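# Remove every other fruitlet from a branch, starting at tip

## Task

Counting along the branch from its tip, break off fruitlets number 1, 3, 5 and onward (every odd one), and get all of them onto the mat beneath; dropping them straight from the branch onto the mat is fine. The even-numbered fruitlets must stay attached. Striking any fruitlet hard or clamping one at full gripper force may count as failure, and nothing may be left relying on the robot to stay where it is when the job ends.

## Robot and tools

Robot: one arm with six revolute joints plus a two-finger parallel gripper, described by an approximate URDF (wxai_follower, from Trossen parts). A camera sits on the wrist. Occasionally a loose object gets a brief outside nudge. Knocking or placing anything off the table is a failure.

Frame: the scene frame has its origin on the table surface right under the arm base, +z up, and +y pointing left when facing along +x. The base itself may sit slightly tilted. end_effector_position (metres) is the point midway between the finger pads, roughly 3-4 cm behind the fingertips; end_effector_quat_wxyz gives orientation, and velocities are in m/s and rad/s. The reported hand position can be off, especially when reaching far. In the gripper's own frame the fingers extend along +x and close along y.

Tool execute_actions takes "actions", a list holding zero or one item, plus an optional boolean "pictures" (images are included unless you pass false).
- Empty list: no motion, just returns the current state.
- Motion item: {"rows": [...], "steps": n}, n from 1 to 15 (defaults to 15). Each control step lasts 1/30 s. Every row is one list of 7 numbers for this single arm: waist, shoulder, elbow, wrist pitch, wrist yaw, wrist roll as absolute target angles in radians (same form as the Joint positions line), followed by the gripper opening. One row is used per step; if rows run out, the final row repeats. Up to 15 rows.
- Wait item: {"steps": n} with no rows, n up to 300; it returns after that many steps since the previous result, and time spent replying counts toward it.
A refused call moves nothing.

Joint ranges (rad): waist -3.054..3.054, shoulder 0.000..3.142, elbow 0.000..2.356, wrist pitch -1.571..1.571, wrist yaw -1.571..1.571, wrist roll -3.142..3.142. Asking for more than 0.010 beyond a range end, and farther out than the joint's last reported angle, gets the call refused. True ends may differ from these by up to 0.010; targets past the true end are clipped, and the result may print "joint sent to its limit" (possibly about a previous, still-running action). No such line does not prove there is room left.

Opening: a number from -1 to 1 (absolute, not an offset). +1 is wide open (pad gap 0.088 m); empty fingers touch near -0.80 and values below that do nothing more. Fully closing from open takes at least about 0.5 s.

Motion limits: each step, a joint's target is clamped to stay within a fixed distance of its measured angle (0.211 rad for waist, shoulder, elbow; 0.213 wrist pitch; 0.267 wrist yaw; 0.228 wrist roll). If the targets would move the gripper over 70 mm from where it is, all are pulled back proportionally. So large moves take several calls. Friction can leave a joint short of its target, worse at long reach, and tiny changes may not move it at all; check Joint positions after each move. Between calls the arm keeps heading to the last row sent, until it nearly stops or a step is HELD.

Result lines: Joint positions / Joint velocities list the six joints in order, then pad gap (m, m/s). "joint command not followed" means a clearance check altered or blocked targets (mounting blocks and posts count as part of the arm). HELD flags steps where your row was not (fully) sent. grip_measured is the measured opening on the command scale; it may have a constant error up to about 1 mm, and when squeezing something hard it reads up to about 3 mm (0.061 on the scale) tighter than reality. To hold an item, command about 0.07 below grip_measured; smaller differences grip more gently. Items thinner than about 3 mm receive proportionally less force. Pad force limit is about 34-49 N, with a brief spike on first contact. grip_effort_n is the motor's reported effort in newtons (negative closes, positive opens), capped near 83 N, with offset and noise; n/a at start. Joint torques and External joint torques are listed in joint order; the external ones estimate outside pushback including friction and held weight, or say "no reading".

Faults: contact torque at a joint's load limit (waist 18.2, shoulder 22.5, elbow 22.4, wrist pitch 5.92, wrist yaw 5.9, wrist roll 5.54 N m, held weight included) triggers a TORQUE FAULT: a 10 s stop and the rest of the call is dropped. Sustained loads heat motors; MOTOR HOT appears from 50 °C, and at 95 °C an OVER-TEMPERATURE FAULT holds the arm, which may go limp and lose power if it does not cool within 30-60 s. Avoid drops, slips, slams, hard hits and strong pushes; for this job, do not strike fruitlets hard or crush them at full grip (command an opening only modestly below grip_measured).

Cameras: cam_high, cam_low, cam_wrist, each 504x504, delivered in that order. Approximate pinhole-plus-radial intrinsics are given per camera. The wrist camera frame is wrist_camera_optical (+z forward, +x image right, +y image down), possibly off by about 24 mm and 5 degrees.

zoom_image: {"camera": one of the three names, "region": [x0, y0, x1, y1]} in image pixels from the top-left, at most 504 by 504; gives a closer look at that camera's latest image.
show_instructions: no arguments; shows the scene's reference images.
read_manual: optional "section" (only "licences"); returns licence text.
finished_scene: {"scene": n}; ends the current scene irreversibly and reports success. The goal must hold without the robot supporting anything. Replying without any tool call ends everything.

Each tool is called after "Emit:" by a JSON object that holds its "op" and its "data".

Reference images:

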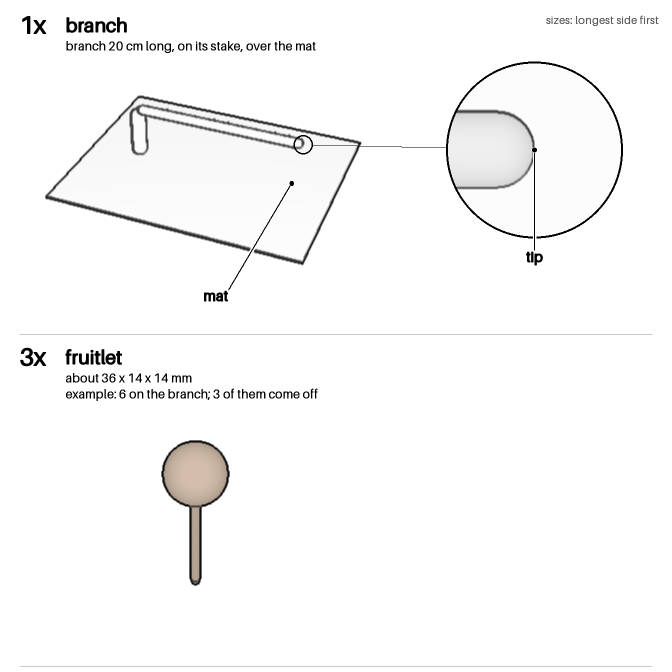

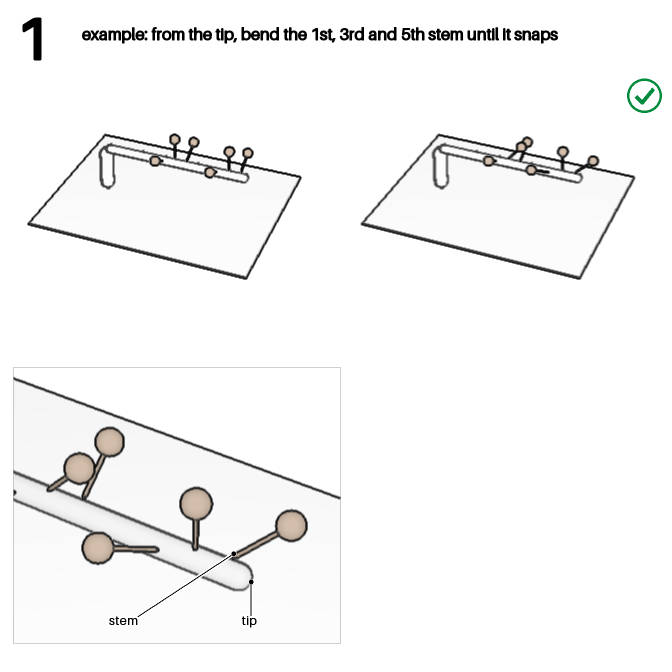

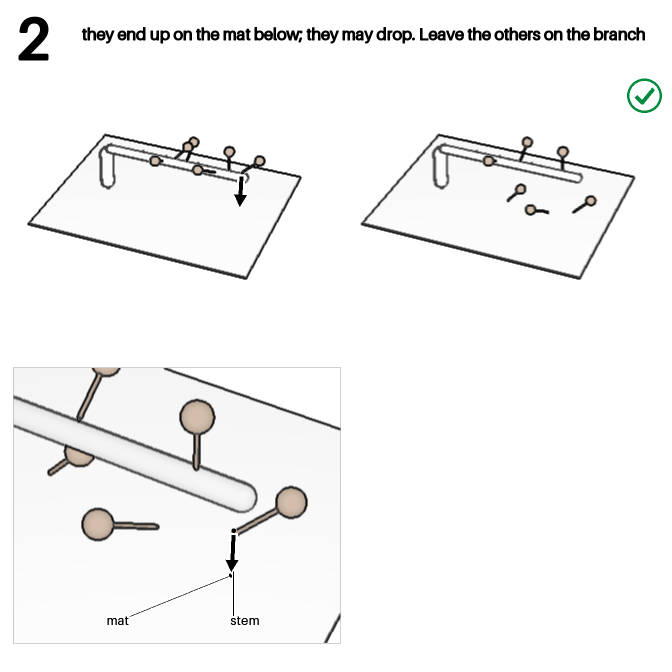

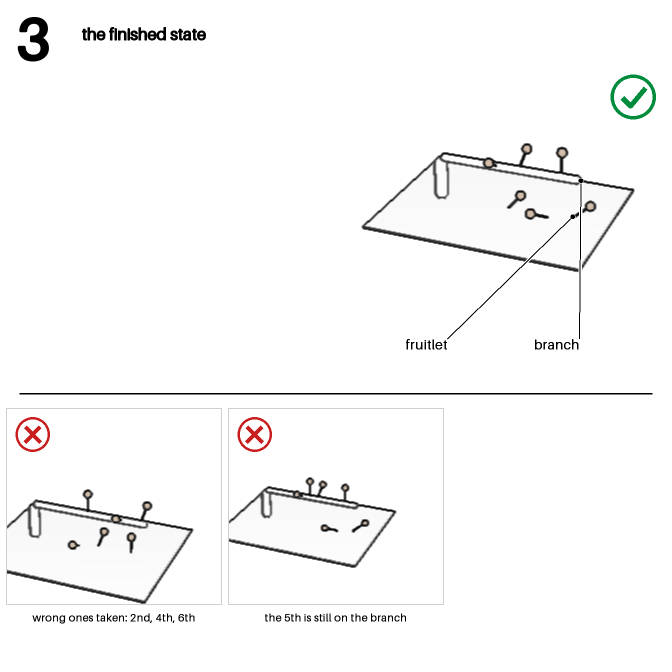

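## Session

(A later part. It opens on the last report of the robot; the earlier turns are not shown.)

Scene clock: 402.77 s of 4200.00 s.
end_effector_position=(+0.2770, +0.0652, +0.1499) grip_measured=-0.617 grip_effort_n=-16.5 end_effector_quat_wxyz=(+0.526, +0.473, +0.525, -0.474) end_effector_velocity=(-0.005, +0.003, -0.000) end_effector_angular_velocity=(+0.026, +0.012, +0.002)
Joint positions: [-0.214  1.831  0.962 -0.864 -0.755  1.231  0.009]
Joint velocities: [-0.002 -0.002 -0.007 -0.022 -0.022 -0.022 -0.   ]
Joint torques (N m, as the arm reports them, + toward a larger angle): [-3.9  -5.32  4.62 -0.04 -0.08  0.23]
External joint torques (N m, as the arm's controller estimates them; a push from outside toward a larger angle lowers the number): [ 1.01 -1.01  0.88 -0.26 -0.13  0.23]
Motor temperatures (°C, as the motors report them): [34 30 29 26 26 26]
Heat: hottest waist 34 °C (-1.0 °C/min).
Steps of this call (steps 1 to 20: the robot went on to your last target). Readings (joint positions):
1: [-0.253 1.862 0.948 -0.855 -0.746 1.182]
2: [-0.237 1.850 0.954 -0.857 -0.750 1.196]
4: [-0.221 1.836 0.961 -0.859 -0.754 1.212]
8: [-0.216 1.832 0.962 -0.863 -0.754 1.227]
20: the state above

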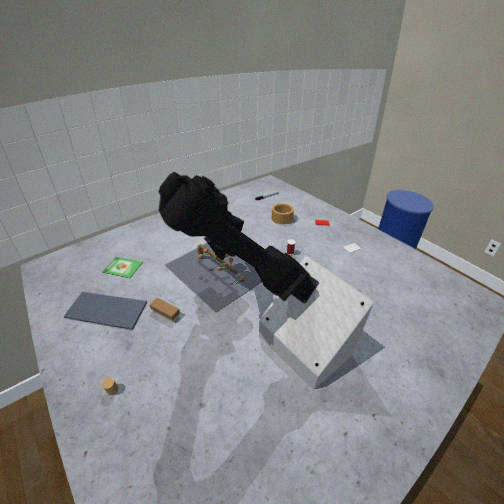

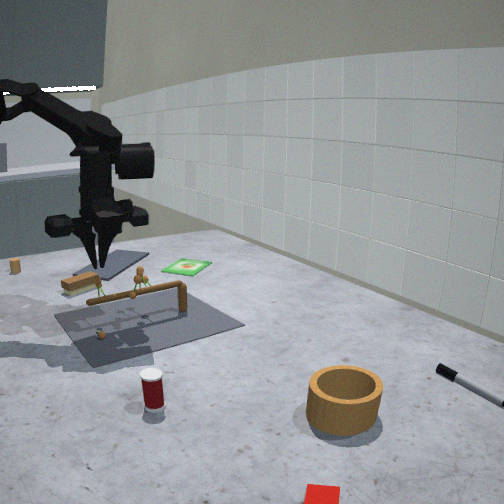

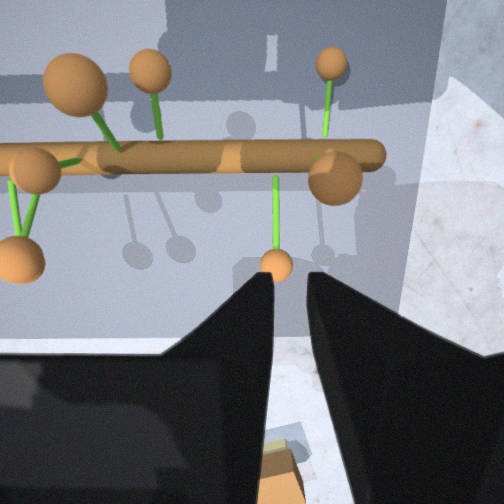

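Emit:
{"op": "execute_actions", "data": {"actions": [{"rows":[[-0.20,1.828,0.96,-0.855,-0.758,1.25,-0.64],[-0.19,1.83,0.952,-0.835,-0.759,1.265,-0.66],[-0.18,1.834,0.944,-0.815,-0.76,1.28,-0.68],[-0.17,1.838,0.936,-0.795,-0.761,1.295,-0.68],[-0.16,1.843,0.928,-0.775,-0.762,1.31,-0.68],[-0.15,1.848,0.921,-0.755,-0.763,1.325,-0.68],[-0.14,1.852,0.914,-0.735,-0.764,1.34,-0.68],[-0.13,1.856,0.907,-0.718,-0.765,1.352,-0.68],[-0.12,1.861,0.900,-0.700,-0.766,1.362,-0.68]],"steps":15}], "pictures": false}}

Emit:
{"op": "execute_actions", "data": {"actions": [{"steps":10}]}}

Scene clock: 472.53 s of 4200.00 s.
end_effector_position=(+0.2787, +0.0713, +0.1205) grip_measured=-0.676 grip_effort_n=-16.5 end_effector_quat_wxyz=(+0.526, +0.471, +0.525, -0.475) end_effector_velocity=(+0.008, +0.001, -0.004) end_effector_angular_velocity=(+0.002, -0.040, +0.018)
Joint positions: [-0.124  1.851  0.909 -0.71  -0.762  1.351  0.006]
Joint velocities: [ 0.012 -0.002 -0.017  0.081 -0.007  0.037 -0.   ]
Joint torques (N m, as the arm reports them, + toward a larger angle): [-3.96 -3.48  2.82  0.26 -0.07  0.23]
External joint torques (N m, as the arm's controller estimates them; a push from outside toward a larger angle lowers the number): [ 1.05  1.18 -0.73  0.02 -0.12  0.23]
Motor temperatures (°C, as the motors report them): [35 31 30 26 26 26]
Heat: hottest waist 35 °C (+1.0 °C/min).
Steps of this call (steps 1 to 15: the robot went on to your last target; steps 16 to 90: nothing new was sent; then 66.27 s passed at rest; steps 91 to 105: all 15 steps of this action). Readings (joint positions):
91: [-0.213 1.831 0.962 -0.864 -0.755 1.235]
92: [-0.210 1.831 0.962 -0.859 -0.755 1.241]
94: [-0.196 1.831 0.958 -0.833 -0.755 1.260]
98: [-0.159 1.835 0.935 -0.768 -0.759 1.310]
105: the state above

Scene clock: 472.87 s of 4200.00 s.
end_effector_position=(+0.2795, +0.0714, +0.1201) grip_measured=-0.677 grip_effort_n=-16.5 end_effector_quat_wxyz=(+0.527, +0.472, +0.524, -0.474) end_effector_velocity=(-0.003, +0.000, -0.000) end_effector_angular_velocity=(+0.008, +0.006, -0.003)
Joint positions: [-0.123  1.851  0.907 -0.703 -0.762  1.355  0.006]
Joint velocities: [-0.002 -0.002 -0.007 -0.007 -0.007 -0.007 -0.   ]
Joint torques (N m, as the arm reports them, + toward a larger angle): [-3.95 -3.41  2.75  0.22 -0.07  0.22]
External joint torques (N m, as the arm's controller estimates them; a push from outside toward a larger angle lowers the number): [ 1.05  1.09 -0.64  0.   -0.13  0.22]
Motor temperatures (°C, as the motors report them): [35 31 30 26 26 26]
Heat: hottest waist 35 °C (+1.0 °C/min).
Steps of this call (steps 1 to 10: the robot went on to your last target). Readings (joint positions):
1: [-0.124 1.851 0.909 -0.708 -0.762 1.352]
2: [-0.124 1.851 0.909 -0.706 -0.762 1.353]
4: [-0.123 1.851 0.908 -0.704 -0.762 1.354]
8: [-0.123 1.851 0.908 -0.703 -0.762 1.355]
10: the state above

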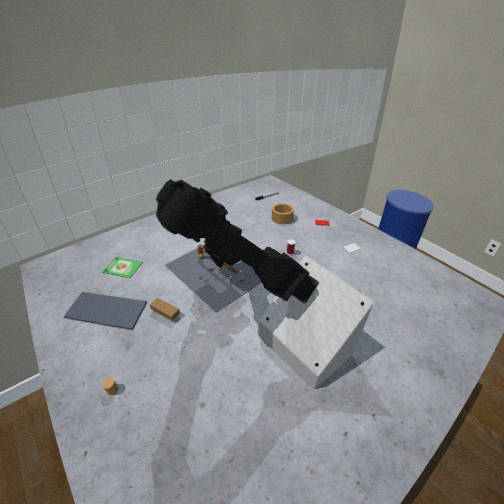

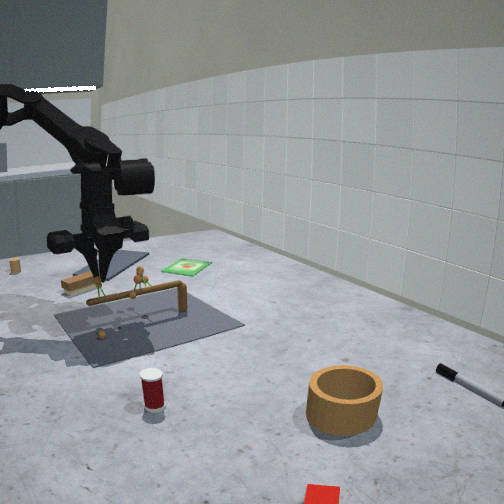

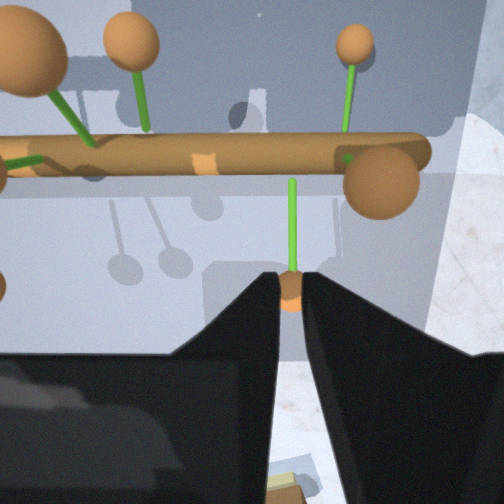

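Emit:
{"op": "execute_actions", "data": {"actions": [{"rows":[[-0.115,1.864,0.896,-0.69,-0.766,1.368,-0.68],[-0.11,1.866,0.892,-0.679,-0.766,1.375,-0.68],[-0.105,1.868,0.888,-0.668,-0.767,1.382,-0.68],[-0.10,1.871,0.884,-0.657,-0.767,1.389,-0.68],[-0.095,1.873,0.880,-0.646,-0.767,1.396,-0.68],[-0.09,1.875,0.876,-0.635,-0.768,1.403,-0.68],[-0.085,1.878,0.872,-0.624,-0.768,1.41,-0.68],[-0.08,1.880,0.868,-0.613,-0.768,1.417,-0.68],[-0.075,1.882,0.864,-0.602,-0.769,1.424,-0.68],[-0.07,1.885,0.860,-0.591,-0.769,1.431,-0.68],[-0.065,1.887,0.856,-0.58,-0.77,1.438,-0.68],[-0.06,1.889,0.852,-0.57,-0.77,1.443,-0.68],[-0.057,1.891,0.85,-0.561,-0.77,1.447,-0.68]],"steps":15}]}}

Scene clock: 481.57 s of 4200.00 s.
end_effector_position=(+0.2779, +0.0720, +0.0973) grip_measured=-0.677 grip_effort_n=-16.5 end_effector_quat_wxyz=(+0.526, +0.471, +0.525, -0.474) end_effector_velocity=(-0.015, +0.003, -0.031) end_effector_angular_velocity=(+0.022, +0.050, -0.039)
Joint positions: [-0.065  1.879  0.862 -0.578 -0.766  1.433  0.006]
Joint velocities: [ 0.076  0.042 -0.066  0.11  -0.022  0.095  0.   ]
Joint torques (N m, as the arm reports them, + toward a larger angle): [-4.08 -3.66  2.54  0.24 -0.06  0.22]
External joint torques (N m, as the arm's controller estimates them; a push from outside toward a larger angle lowers the number): [ 1.03  1.08 -0.57  0.03 -0.12  0.21]
Motor temperatures (°C, as the motors report them): [35 30 30 26 26 26]
Heat: hottest waist 35 °C (+1.0 °C/min).
Steps of this call (steps 1 to 15: the robot went on to your last target; steps 16 to 90: nothing new was sent; then 5.20 s passed at rest; steps 91 to 105: all 15 steps of this action). Readings (joint positions):
91: [-0.122 1.852 0.907 -0.700 -0.762 1.357]
92: [-0.121 1.852 0.905 -0.695 -0.762 1.360]
94: [-0.115 1.855 0.901 -0.680 -0.763 1.370]
98: [-0.096 1.864 0.886 -0.643 -0.764 1.393]
105: the state above

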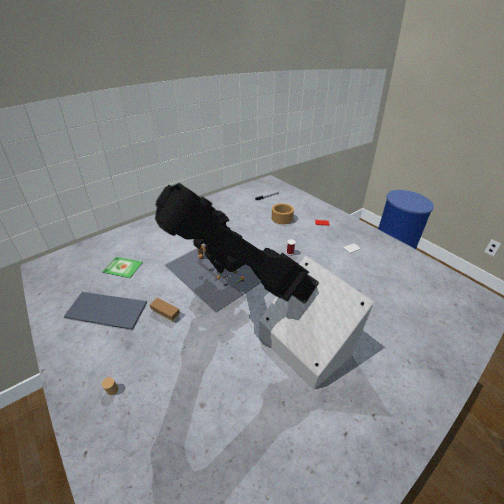

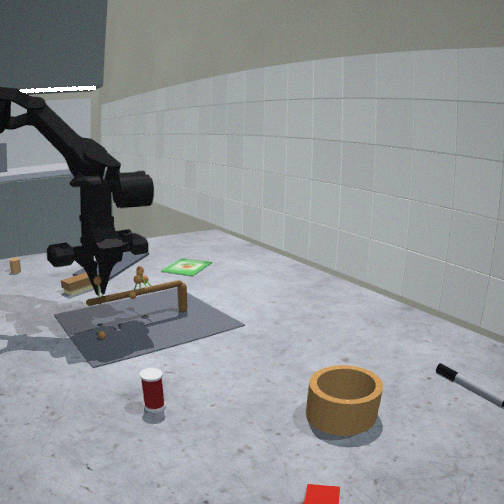

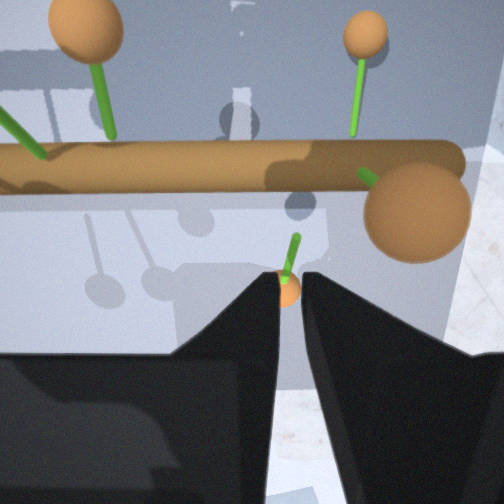

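Emit:
{"op": "execute_actions", "data": {"actions": [{"rows":[[-0.075,1.872,0.87,-0.60,-0.766,1.4,-0.68],[-0.095,1.862,0.885,-0.645,-0.764,1.3,-0.68],[-0.12,1.85,0.905,-0.70,-0.762,1.2,-0.68],[-0.145,1.838,0.925,-0.755,-0.76,1.05,-0.68],[-0.17,1.826,0.945,-0.81,-0.758,0.9,-0.68],[-0.195,1.814,0.965,-0.865,-0.757,0.75,-0.68],[-0.215,1.805,0.985,-0.915,-0.755,0.6,-0.68],[-0.225,1.81,1.0,-0.93,-0.754,0.45,-0.68],[-0.235,1.84,1.03,-0.935,-0.752,0.3,-0.68],[-0.245,1.89,1.07,-0.94,-0.75,0.15,-0.68],[-0.255,1.94,1.115,-0.945,-0.748,0.0,-0.68],[-0.265,1.99,1.16,-0.95,-0.746,-0.15,-0.68],[-0.275,2.04,1.205,-0.955,-0.743,-0.3,-0.68],[-0.285,2.085,1.245,-0.96,-0.741,-0.4,-0.68],[-0.294,2.125,1.278,-0.962,-0.739,-0.443,-0.68]],"steps":15}], "pictures": false}}

Emit:
{"op": "execute_actions", "data": {"actions": [{"steps":35}]}}

Scene clock: 521.33 s of 4200.00 s.
end_effector_position=(+0.3219, +0.0449, +0.1627) grip_measured=-0.677 grip_effort_n=-16.5 end_effector_quat_wxyz=(+0.637, +0.319, +0.627, -0.316) end_effector_velocity=(+0.221, -0.222, -0.009) end_effector_angular_velocity=(-0.016, +0.047, +1.315)
Joint positions: [-0.263  1.999  1.176 -0.936 -0.75   0.644  0.006]
Joint velocities: [-0.305  1.238  1.096 -0.198  0.066 -1.766 -0.   ]
Joint torques (N m, as the arm reports them, + toward a larger angle): [-5.03 -3.64  4.17 -0.19  0.18 -0.26]
External joint torques (N m, as the arm's controller estimates them; a push from outside toward a larger angle lowers the number): [ 0.83  0.97  0.91 -0.27  0.11 -0.26]
Motor temperatures (°C, as the motors report them): [35 30 29 26 26 26]
Heat: hottest waist 35 °C (+0.0 °C/min).
Steps of this call (steps 1 to 30: the robot went on to your last target; steps 31 to 90: nothing new was sent; then 36.27 s passed at rest; steps 91 to 105: all 15 steps of this action). Readings (joint positions):
91: [-0.061 1.881 0.858 -0.567 -0.766 1.438]
92: [-0.065 1.881 0.862 -0.587 -0.766 1.407]
94: [-0.089 1.876 0.878 -0.654 -0.766 1.296]
98: [-0.174 1.840 0.942 -0.825 -0.761 1.059]
105: the state above

Scene clock: 522.50 s of 4200.00 s.
end_effector_position=(+0.3379, +0.0222, +0.1600) grip_measured=-0.677 grip_effort_n=-16.5 end_effector_quat_wxyz=(+0.707, -0.034, +0.706, +0.034) end_effector_velocity=(-0.002, +0.000, -0.000) end_effector_angular_velocity=(-0.005, +0.009, +0.004)
Joint positions: [-0.292  2.114  1.27  -0.96  -0.742 -0.436  0.006]
Joint velocities: [ 0.002 -0.002 -0.002 -0.007  0.007 -0.007 -0.   ]
Joint torques (N m, as the arm reports them, + toward a larger angle): [-5.35 -4.33  5.09 -0.04  0.04 -0.26]
External joint torques (N m, as the arm's controller estimates them; a push from outside toward a larger angle lowers the number): [ 0.77  1.34  1.13 -0.27  0.08 -0.26]
Motor temperatures (°C, as the motors report them): [35 30 29 26 26 26]
Heat: hottest waist 35 °C (+0.0 °C/min).
Steps of this call (steps 1 to 35: the robot went on to your last target). Readings (joint positions):
1: [-0.272 2.034 1.206 -0.938 -0.747 0.585]
2: [-0.280 2.061 1.226 -0.942 -0.744 0.525]
4: [-0.290 2.092 1.244 -0.954 -0.742 0.407]
8: [-0.292 2.109 1.261 -0.958 -0.742 0.171]
35: the state above

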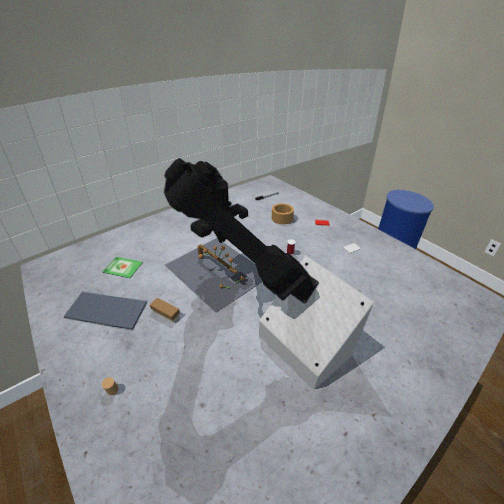

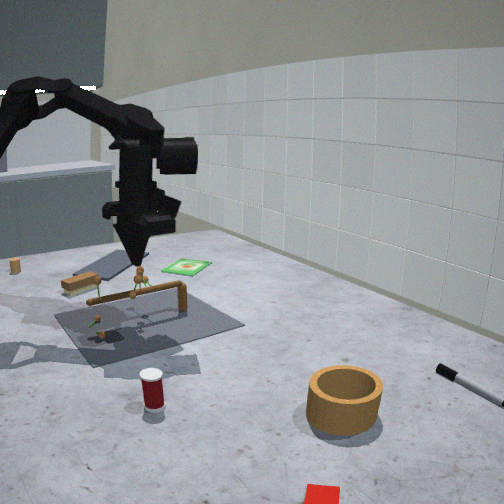

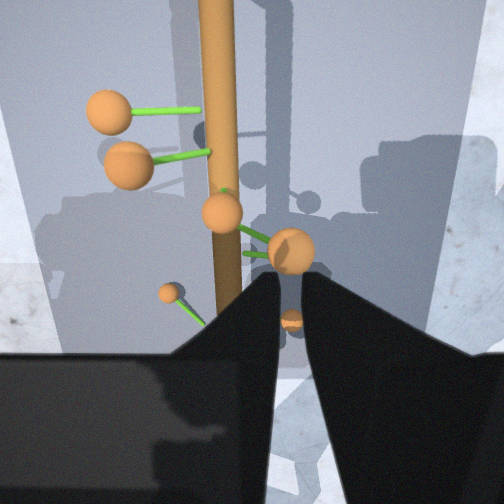

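Emit:
{"op": "zoom_image", "data": {"camera": "cam_low", "region": [90, 240, 200, 320]}}

Region (90, 240, 200, 320) of cam_low's 504x504 image, scaled by 4.582, with more detail than that image has; it fills the top 367 rows of this view, and the rest is white.

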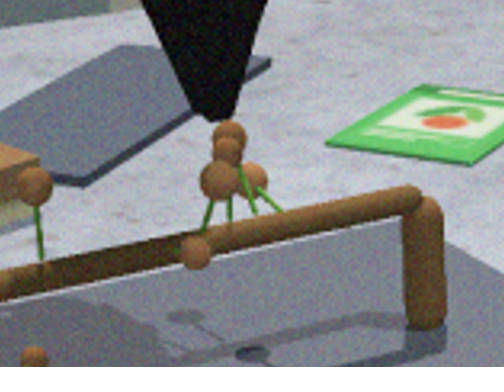

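Emit:
{"op": "execute_actions", "data": {"actions": [{"rows":[[-0.295,2.10,1.255,-0.957,-0.741,-0.44,-0.68],[-0.299,2.088,1.235,-0.95,-0.74,-0.445,-0.68],[-0.303,2.076,1.215,-0.944,-0.739,-0.45,-0.68],[-0.306,2.068,1.198,-0.938,-0.738,-0.455,-0.68],[-0.307,2.066,1.19,-0.93,-0.738,-0.452,-0.68],[-0.30,2.074,1.182,-0.91,-0.74,-0.445,-0.68],[-0.292,2.082,1.174,-0.89,-0.742,-0.435,-0.68],[-0.284,2.088,1.166,-0.873,-0.744,-0.425,-0.68],[-0.276,2.092,1.158,-0.856,-0.746,-0.415,-0.68],[-0.268,2.096,1.15,-0.84,-0.748,-0.405,-0.68],[-0.26,2.10,1.142,-0.825,-0.749,-0.396,-0.68],[-0.252,2.104,1.134,-0.81,-0.75,-0.388,-0.68],[-0.246,2.108,1.128,-0.799,-0.751,-0.382,-0.68]],"steps":15}], "pictures": false}}

Emit:
{"op": "execute_actions", "data": {"actions": [{"steps":12}]}}

Scene clock: 568.77 s of 4200.00 s.
end_effector_position=(+0.3235, +0.0208, +0.1358) grip_measured=-0.677 grip_effort_n=-16.5 end_effector_quat_wxyz=(+0.707, -0.040, +0.705, +0.038) end_effector_velocity=(-0.023, +0.012, -0.068) end_effector_angular_velocity=(+0.037, +0.098, -0.008)
Joint positions: [-0.256  2.092  1.147 -0.822 -0.746 -0.399  0.006]
Joint velocities: [ 0.149  0.056 -0.134  0.183 -0.037  0.11  -0.   ]
Joint torques (N m, as the arm reports them, + toward a larger angle): [-5.22 -4.33  3.13  0.28 -0.14  0.21]
External joint torques (N m, as the arm's controller estimates them; a push from outside toward a larger angle lowers the number): [ 1.15  1.31 -0.7   0.01 -0.12  0.21]
Motor temperatures (°C, as the motors report them): [37 30 30 25 26 26]
Heat: hottest waist 37 °C (+2.0 °C/min).
Steps of this call (steps 1 to 15: the robot went on to your last target; steps 16 to 90: nothing new was sent; then 42.77 s passed at rest; steps 91 to 105: all 15 steps of this action). Readings (joint positions):
91: [-0.292 2.114 1.270 -0.960 -0.742 -0.437]
92: [-0.293 2.112 1.266 -0.958 -0.742 -0.437]
94: [-0.296 2.101 1.245 -0.951 -0.742 -0.441]
98: [-0.299 2.088 1.201 -0.912 -0.742 -0.442]
105: the state above

Scene clock: 569.17 s of 4200.00 s.
end_effector_position=(+0.3225, +0.0201, +0.1314) grip_measured=-0.677 grip_effort_n=-16.5 end_effector_quat_wxyz=(+0.707, -0.039, +0.706, +0.037) end_effector_velocity=(-0.003, +0.002, -0.001) end_effector_angular_velocity=(+0.010, +0.008, +0.001)
Joint positions: [-0.248  2.097  1.136 -0.802 -0.747 -0.388  0.006]
Joint velocities: [ 0.002 -0.002 -0.007 -0.007 -0.007 -0.007 -0.   ]
Joint torques (N m, as the arm reports them, + toward a larger angle): [-4.79 -4.25  3.05  0.25 -0.16  0.22]
External joint torques (N m, as the arm's controller estimates them; a push from outside toward a larger angle lowers the number): [ 1.17  1.26 -0.64  0.01 -0.13  0.22]
Motor temperatures (°C, as the motors report them): [37 30 30 25 26 26]
Heat: hottest waist 37 °C (+2.0 °C/min).
Steps of this call (steps 1 to 12: the robot went on to your last target). Readings (joint positions):
1: [-0.252 2.094 1.143 -0.817 -0.747 -0.396]
2: [-0.250 2.095 1.141 -0.813 -0.747 -0.394]
4: [-0.248 2.097 1.138 -0.808 -0.747 -0.391]
8: [-0.248 2.097 1.137 -0.803 -0.747 -0.389]
12: the state above

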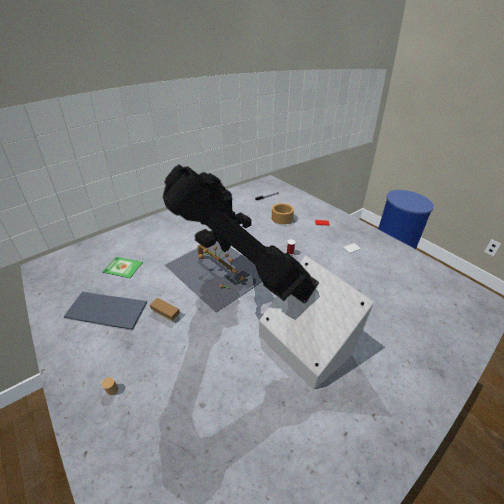

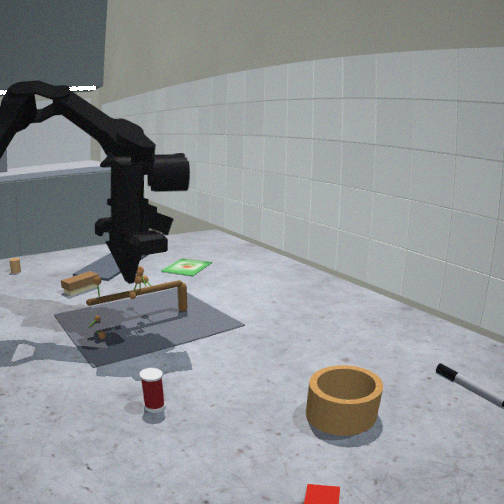

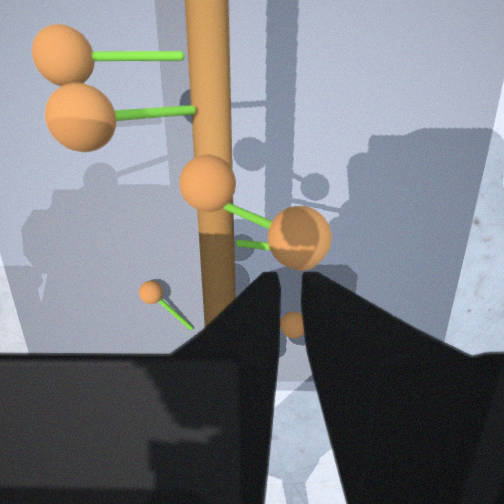

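Emit:
{"op": "zoom_image", "data": {"camera": "cam_low", "region": [90, 240, 200, 320]}}

Region (90, 240, 200, 320) of cam_low's 504x504 image, scaled by 4.582, with more detail than that image has; it fills the top 367 rows of this view, and the rest is white.

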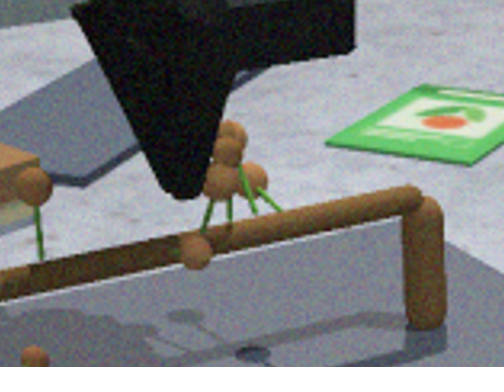

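Emit:
{"op": "execute_actions", "data": {"actions": [{"rows":[[-0.246,2.108,1.15,-0.802,-0.748,-0.386,-0.68],[-0.245,2.113,1.16,-0.805,-0.749,-0.384,-0.68],[-0.243,2.118,1.168,-0.808,-0.749,-0.381,-0.68],[-0.242,2.123,1.177,-0.811,-0.749,-0.379,-0.68],[-0.24,2.128,1.185,-0.813,-0.75,-0.377,-0.68],[-0.239,2.133,1.194,-0.816,-0.75,-0.374,-0.68],[-0.237,2.138,1.202,-0.819,-0.75,-0.372,-0.68],[-0.236,2.143,1.211,-0.822,-0.751,-0.37,-0.68],[-0.234,2.148,1.219,-0.824,-0.751,-0.368,-0.68],[-0.233,2.153,1.228,-0.827,-0.751,-0.365,-0.68],[-0.231,2.158,1.236,-0.83,-0.752,-0.363,-0.68],[-0.23,2.163,1.245,-0.832,-0.752,-0.36,-0.68],[-0.229,2.168,1.253,-0.834,-0.752,-0.358,-0.68],[-0.227,2.172,1.26,-0.836,-0.753,-0.356,-0.68]],"steps":15}]}}

Scene clock: 586.03 s of 4200.00 s.
end_effector_position=(+0.3446, +0.0214, +0.1314) grip_measured=-0.677 grip_effort_n=-16.5 end_effector_quat_wxyz=(+0.707, -0.042, +0.705, +0.037) end_effector_velocity=(+0.035, +0.005, -0.004) end_effector_angular_velocity=(+0.020, +0.011, -0.009)
Joint positions: [-0.232  2.151  1.237 -0.829 -0.748 -0.367  0.006]
Joint velocities: [ 0.032  0.105  0.178 -0.066 -0.022  0.037 -0.   ]
Joint torques (N m, as the arm reports them, + toward a larger angle): [-5.12 -4.62  4.75 -0.07 -0.17  0.22]
External joint torques (N m, as the arm's controller estimates them; a push from outside toward a larger angle lowers the number): [ 1.23  1.33  1.15 -0.23 -0.14  0.22]
Motor temperatures (°C, as the motors report them): [37 30 30 26 26 26]
Heat: hottest waist 37 °C (+2.0 °C/min).
Steps of this call (steps 1 to 30: the robot went on to your last target; steps 31 to 90: nothing new was sent; then 13.37 s passed at rest; steps 91 to 105: all 15 steps of this action). Readings (joint positions):
91: [-0.248 2.097 1.136 -0.801 -0.747 -0.388]
92: [-0.248 2.098 1.138 -0.801 -0.747 -0.388]
94: [-0.247 2.103 1.148 -0.804 -0.747 -0.388]
98: [-0.243 2.119 1.180 -0.813 -0.747 -0.381]
105: the state above

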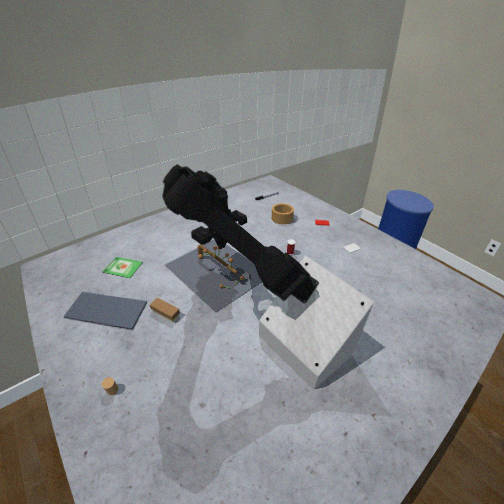

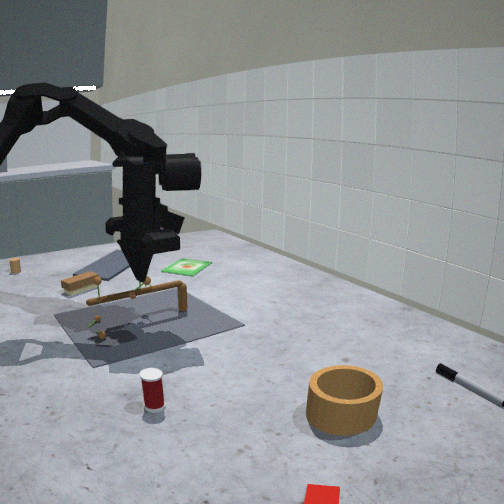

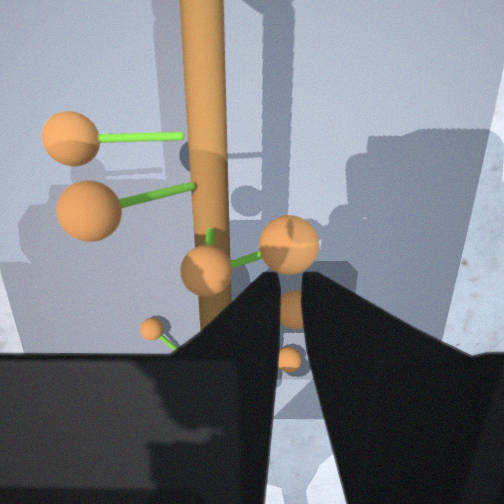

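Emit:
{"op": "execute_actions", "data": {"actions": [{"rows":[[-0.232,2.166,1.255,-0.835,-0.752,-0.36,-0.68],[-0.233,2.169,1.26,-0.837,-0.752,-0.359,-0.68],[-0.234,2.172,1.264,-0.839,-0.751,-0.358,-0.68],[-0.235,2.175,1.268,-0.841,-0.751,-0.357,-0.68],[-0.235,2.178,1.272,-0.843,-0.751,-0.356,-0.68],[-0.235,2.181,1.277,-0.845,-0.75,-0.355,-0.68],[-0.235,2.184,1.281,-0.847,-0.75,-0.354,-0.68],[-0.235,2.187,1.285,-0.849,-0.75,-0.353,-0.68],[-0.235,2.19,1.29,-0.851,-0.75,-0.352,-0.68],[-0.235,2.193,1.294,-0.852,-0.75,-0.351,-0.68],[-0.235,2.196,1.298,-0.853,-0.75,-0.35,-0.68],[-0.235,2.198,1.302,-0.854,-0.75,-0.35,-0.68]],"steps":15}]}}

Scene clock: 600.90 s of 4200.00 s.
end_effector_position=(+0.3547, +0.0195, +0.1325) grip_measured=-0.677 grip_effort_n=-16.5 end_effector_quat_wxyz=(+0.708, -0.037, +0.705, +0.034) end_effector_velocity=(+0.002, -0.001, +0.002) end_effector_angular_velocity=(-0.001, +0.022, -0.031)
Joint positions: [-0.233  2.184  1.29  -0.85  -0.749 -0.357  0.006]
Joint velocities: [-0.002  0.022  0.042 -0.051  0.007  0.007 -0.   ]
Joint torques (N m, as the arm reports them, + toward a larger angle): [-5.58 -4.71  4.84 -0.02 -0.07  0.2 ]
External joint torques (N m, as the arm's controller estimates them; a push from outside toward a larger angle lowers the number): [ 0.9   1.48  1.06 -0.24 -0.04  0.2 ]
Motor temperatures (°C, as the motors report them): [38 30 30 25 26 26]
Heat: hottest waist 38 °C (+2.0 °C/min).
Steps of this call (steps 1 to 30: the robot went on to your last target; steps 31 to 90: nothing new was sent; then 11.37 s passed at rest; steps 91 to 105: all 15 steps of this action). Readings (joint positions):
91: [-0.230 2.160 1.252 -0.834 -0.749 -0.362]
92: [-0.230 2.160 1.252 -0.834 -0.749 -0.362]
94: [-0.230 2.161 1.254 -0.837 -0.749 -0.362]
98: [-0.232 2.168 1.267 -0.842 -0.749 -0.361]
105: the state above

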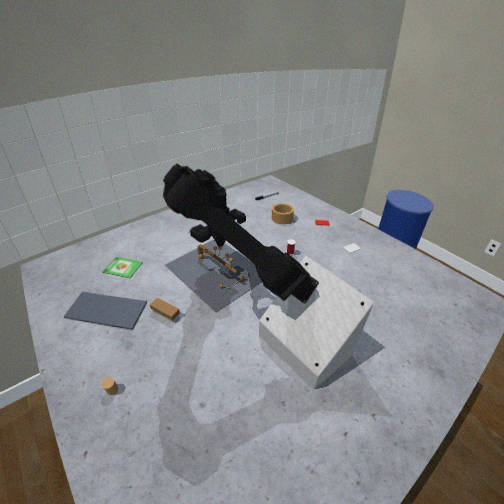

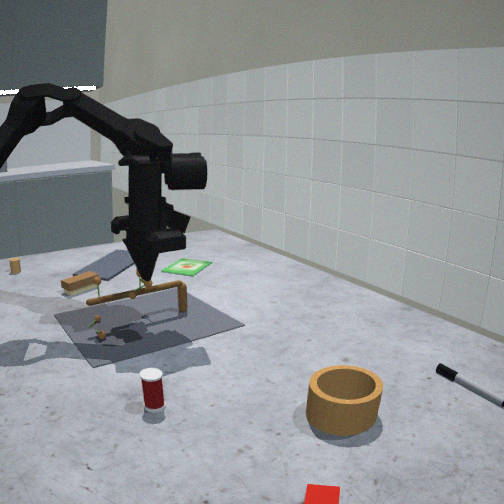

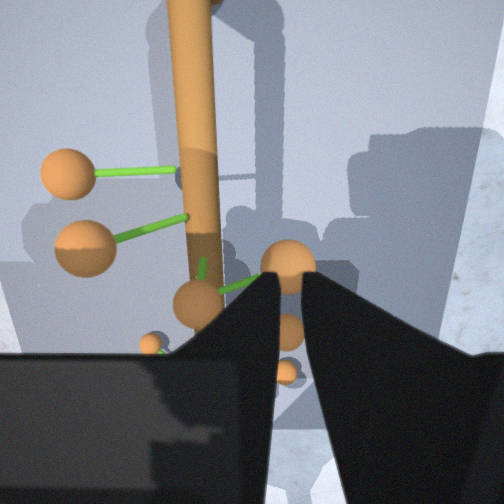

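Emit:
{"op": "zoom_image", "data": {"camera": "cam_low", "region": [100, 250, 190, 315]}}

Region (100, 250, 190, 315) of cam_low's 504x504 image, scaled by 5.600, with more detail than that image has.

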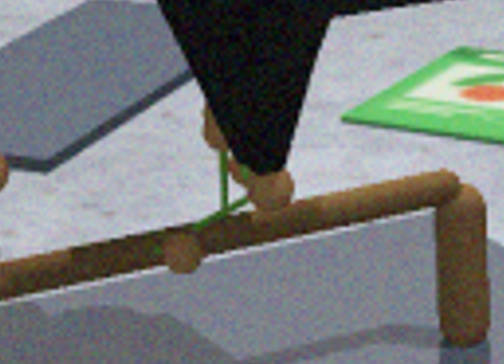

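Emit:
{"op": "execute_actions", "data": {"actions": []}}

Emit:
{"op": "zoom_image", "data": {"camera": "cam_wrist", "region": [150, 200, 370, 400]}}

Scene clock: 616.60 s of 4200.00 s.
end_effector_position=(+0.3555, +0.0194, +0.1326) grip_measured=-0.677 grip_effort_n=-16.5 end_effector_quat_wxyz=(+0.708, -0.037, +0.705, +0.033) end_effector_velocity=(+0.000, +0.001, -0.002) end_effector_angular_velocity=(+0.007, -0.002, -0.004)
Joint positions: [-0.233  2.186  1.294 -0.852 -0.749 -0.356  0.006]
Joint velocities: [ 0.002  0.002 -0.002  0.007 -0.007  0.007 -0.   ]
Joint torques (N m, as the arm reports them, + toward a larger angle): [-5.6  -4.66  4.88 -0.02 -0.07  0.21]
External joint torques (N m, as the arm's controller estimates them; a push from outside toward a larger angle lowers the number): [ 0.94  1.37  1.12 -0.28 -0.04  0.21]
Motor temperatures (°C, as the motors report them): [38 30 30 25 26 26]
Heat: hottest waist 38 °C (+1.0 °C/min).
Steps of this call (steps 1 to 15: the robot went on to your last target; steps 16 to 90: nothing new was sent; then 12.70 s passed at rest). Readings (joint positions):
1: [-0.233 2.184 1.291 -0.851 -0.749 -0.357]
2: [-0.233 2.185 1.292 -0.851 -0.749 -0.357]
4: [-0.233 2.185 1.293 -0.851 -0.749 -0.356]
8: [-0.233 2.186 1.294 -0.852 -0.749 -0.356]
90: the state above
The arm was judged still, so your last target was given up. Only a new action makes it travel on or press farther. Fingers that are still opening or closing keep moving.

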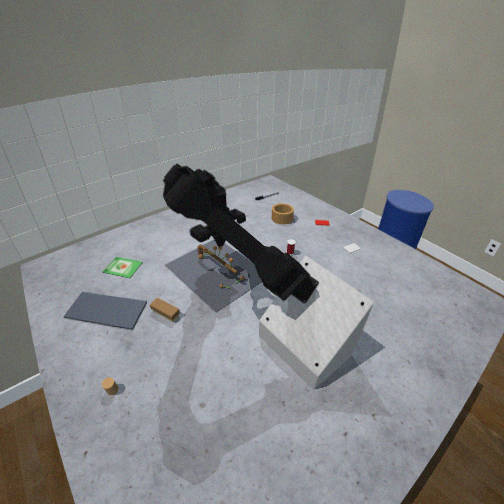

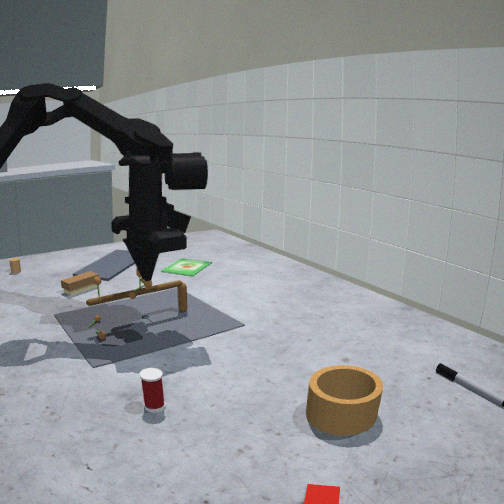

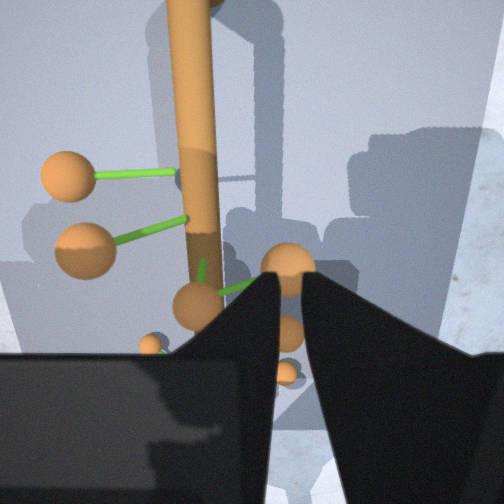

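Region (150, 200, 370, 400) of cam_wrist's 504x504 image, scaled by 2.291, with more detail than that image has; it fills the top 458 rows of this view, and the rest is white.

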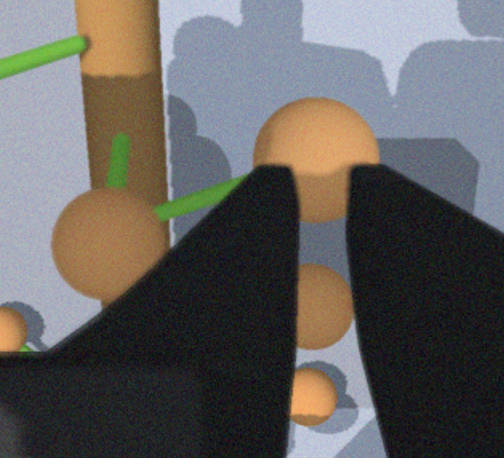

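Emit:
{"op": "execute_actions", "data": {"actions": [{"rows":[[-0.231,2.195,1.292,-0.848,-0.75,-0.354,-0.68],[-0.229,2.197,1.29,-0.843,-0.75,-0.351,-0.68],[-0.227,2.199,1.288,-0.838,-0.751,-0.348,-0.68],[-0.225,2.201,1.286,-0.833,-0.751,-0.345,-0.68],[-0.223,2.203,1.285,-0.828,-0.752,-0.342,-0.68],[-0.221,2.205,1.284,-0.823,-0.752,-0.339,-0.68],[-0.219,2.207,1.282,-0.818,-0.753,-0.336,-0.68],[-0.217,2.209,1.281,-0.813,-0.753,-0.334,-0.68],[-0.215,2.211,1.279,-0.808,-0.754,-0.331,-0.68],[-0.213,2.213,1.278,-0.803,-0.754,-0.329,-0.68],[-0.211,2.215,1.276,-0.799,-0.755,-0.327,-0.68],[-0.21,2.216,1.275,-0.797,-0.755,-0.326,-0.68]],"steps":15}]}}

Scene clock: 641.23 s of 4200.00 s.
end_effector_position=(+0.3581, +0.0180, +0.1224) grip_measured=-0.677 grip_effort_n=-16.5 end_effector_quat_wxyz=(+0.709, -0.040, +0.703, +0.035) end_effector_velocity=(-0.010, +0.003, -0.022) end_effector_angular_velocity=(+0.011, +0.043, -0.007)
Joint positions: [-0.215  2.203  1.284 -0.804 -0.751 -0.334  0.006]
Joint velocities: [ 0.042  0.022 -0.037  0.037 -0.007  0.022 -0.   ]
Joint torques (N m, as the arm reports them, + toward a larger angle): [-5.3  -4.89  3.16  0.28 -0.16  0.22]
External joint torques (N m, as the arm's controller estimates them; a push from outside toward a larger angle lowers the number): [ 1.39  1.53 -0.73 -0.01 -0.13  0.22]
Motor temperatures (°C, as the motors report them): [39 30 31 25 26 26]
Heat: hottest waist 39 °C (+2.0 °C/min).
Steps of this call (steps 1 to 90: nothing new was sent; then 21.13 s passed at rest; steps 91 to 105: all 15 steps of this action). Readings (joint positions):
91: [-0.233 2.186 1.294 -0.852 -0.749 -0.356]
92: [-0.233 2.186 1.294 -0.852 -0.749 -0.356]
94: [-0.232 2.187 1.294 -0.846 -0.749 -0.355]
98: [-0.227 2.191 1.293 -0.827 -0.749 -0.346]
105: the state above

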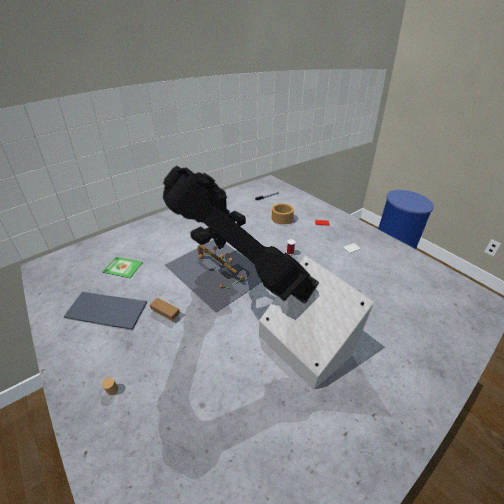

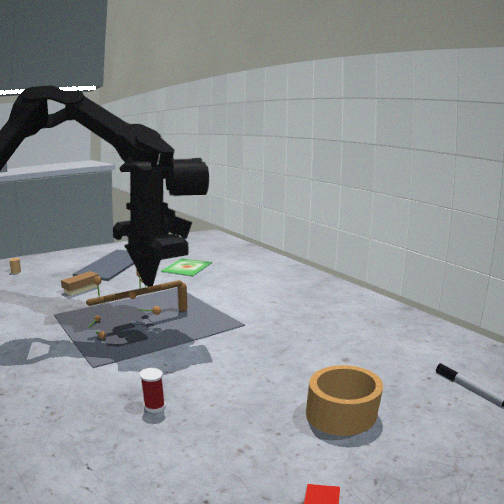

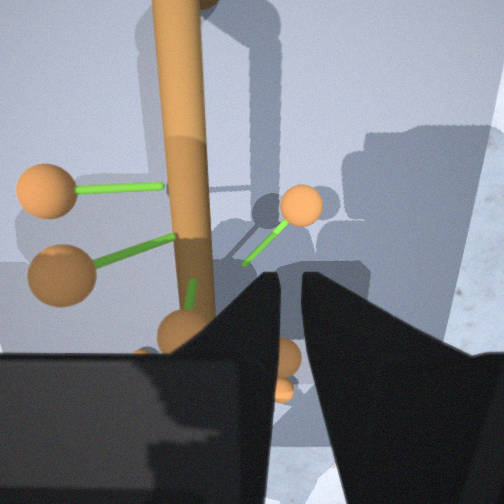

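Emit:
{"op": "execute_actions", "data": {"actions": [{"rows":[[-0.225,2.198,1.3,-0.83,-0.75,-0.345,-0.68],[-0.237,2.192,1.315,-0.86,-0.748,-0.36,-0.68],[-0.25,2.185,1.33,-0.89,-0.745,-0.375,-0.68],[-0.262,2.178,1.345,-0.92,-0.742,-0.39,-0.68],[-0.274,2.17,1.358,-0.945,-0.74,-0.40,-0.68],[-0.28,2.16,1.365,-0.96,-0.74,-0.405,-0.68],[-0.27,2.15,1.368,-0.963,-0.742,-0.39,-0.68],[-0.253,2.138,1.37,-0.965,-0.745,-0.37,-0.68],[-0.235,2.126,1.372,-0.966,-0.748,-0.35,-0.68],[-0.217,2.114,1.374,-0.967,-0.752,-0.33,-0.68],[-0.2,2.102,1.376,-0.968,-0.755,-0.31,-0.68],[-0.183,2.09,1.378,-0.97,-0.758,-0.29,-0.68],[-0.167,2.08,1.379,-0.971,-0.761,-0.27,-0.68],[-0.155,2.072,1.38,-0.972,-0.764,-0.255,-0.68],[-0.147,2.068,1.381,-0.973,-0.766,-0.247,-0.68]],"steps":15}], "pictures": false}}

Emit:
{"op": "execute_actions", "data": {"actions": [{"steps":15}]}}

Scene clock: 683.33 s of 4200.00 s.
end_effector_position=(+0.3654, +0.0637, +0.1546) grip_measured=-0.677 grip_effort_n=-16.5 end_effector_quat_wxyz=(+0.709, -0.039, +0.703, +0.035) end_effector_velocity=(-0.003, +0.218, -0.043) end_effector_angular_velocity=(+0.076, +0.137, +0.120)
Joint positions: [-0.184  2.099  1.371 -0.964 -0.757 -0.292  0.006]
Joint velocities: [ 0.486 -0.286  0.061 -0.095 -0.11   0.403 -0.   ]
Joint torques (N m, as the arm reports them, + toward a larger angle): [-5.85 -6.55  4.62 -0.04 -0.06  0.22]
External joint torques (N m, as the arm's controller estimates them; a push from outside toward a larger angle lowers the number): [ 1.29 -1.13  1.08 -0.26 -0.11  0.2 ]
Motor temperatures (°C, as the motors report them): [39 30 30 26 26 26]
Heat: hottest waist 39 °C (+0.0 °C/min).
Steps of this call (steps 1 to 15: the robot went on to your last target; steps 16 to 90: nothing new was sent; then 38.60 s passed at rest; steps 91 to 105: all 15 steps of this action). Readings (joint positions):
91: [-0.213 2.204 1.284 -0.803 -0.752 -0.332]
92: [-0.215 2.204 1.288 -0.818 -0.752 -0.334]
94: [-0.227 2.204 1.303 -0.859 -0.751 -0.353]
98: [-0.264 2.182 1.340 -0.930 -0.745 -0.376]
105: the state above

Scene clock: 683.83 s of 4200.00 s.
end_effector_position=(+0.3648, +0.0797, +0.1512) grip_measured=-0.677 grip_effort_n=-16.5 end_effector_quat_wxyz=(+0.705, -0.038, +0.707, +0.037) end_effector_velocity=(-0.002, +0.001, +0.001) end_effector_angular_velocity=(+0.008, +0.002, +0.000)
Joint positions: [-0.148  2.078  1.376 -0.971 -0.763 -0.254  0.006]
Joint velocities: [-0.002 -0.002 -0.002 -0.007 -0.007 -0.007 -0.   ]
Joint torques (N m, as the arm reports them, + toward a larger angle): [-5.47 -7.01  4.75 -0.03 -0.13  0.21]
External joint torques (N m, as the arm's controller estimates them; a push from outside toward a larger angle lowers the number): [ 1.08 -0.93  0.83 -0.27 -0.1   0.21]
Motor temperatures (°C, as the motors report them): [39 30 30 26 26 26]
Heat: hottest waist 39 °C (+0.0 °C/min).
Steps of this call (steps 1 to 15: the robot went on to your last target). Readings (joint positions):
1: [-0.170 2.091 1.373 -0.966 -0.760 -0.281]
2: [-0.159 2.085 1.374 -0.967 -0.762 -0.274]
4: [-0.148 2.079 1.376 -0.969 -0.763 -0.264]
8: [-0.148 2.078 1.376 -0.971 -0.763 -0.256]
15: the state above

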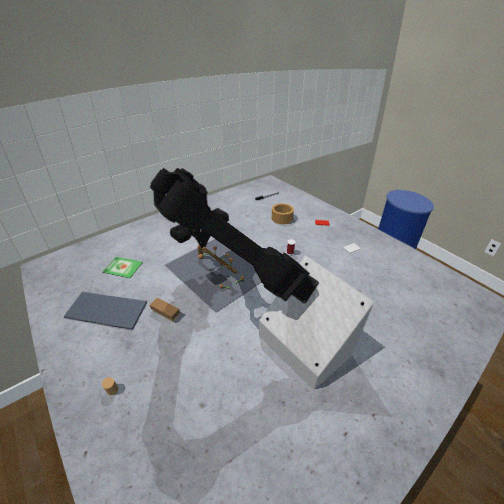

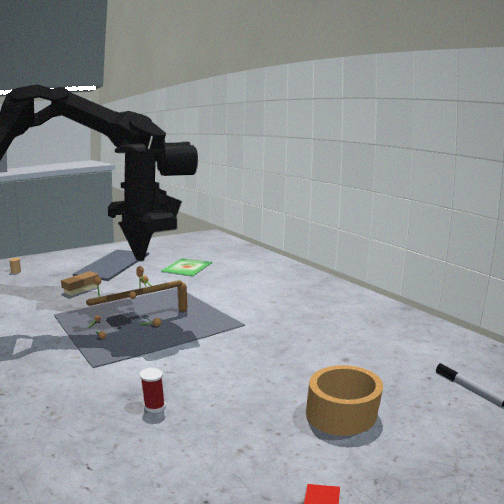

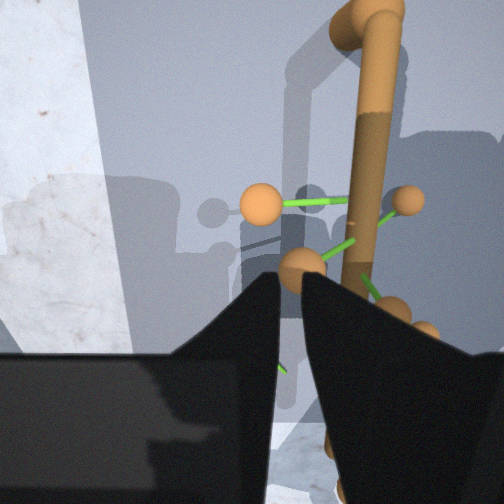

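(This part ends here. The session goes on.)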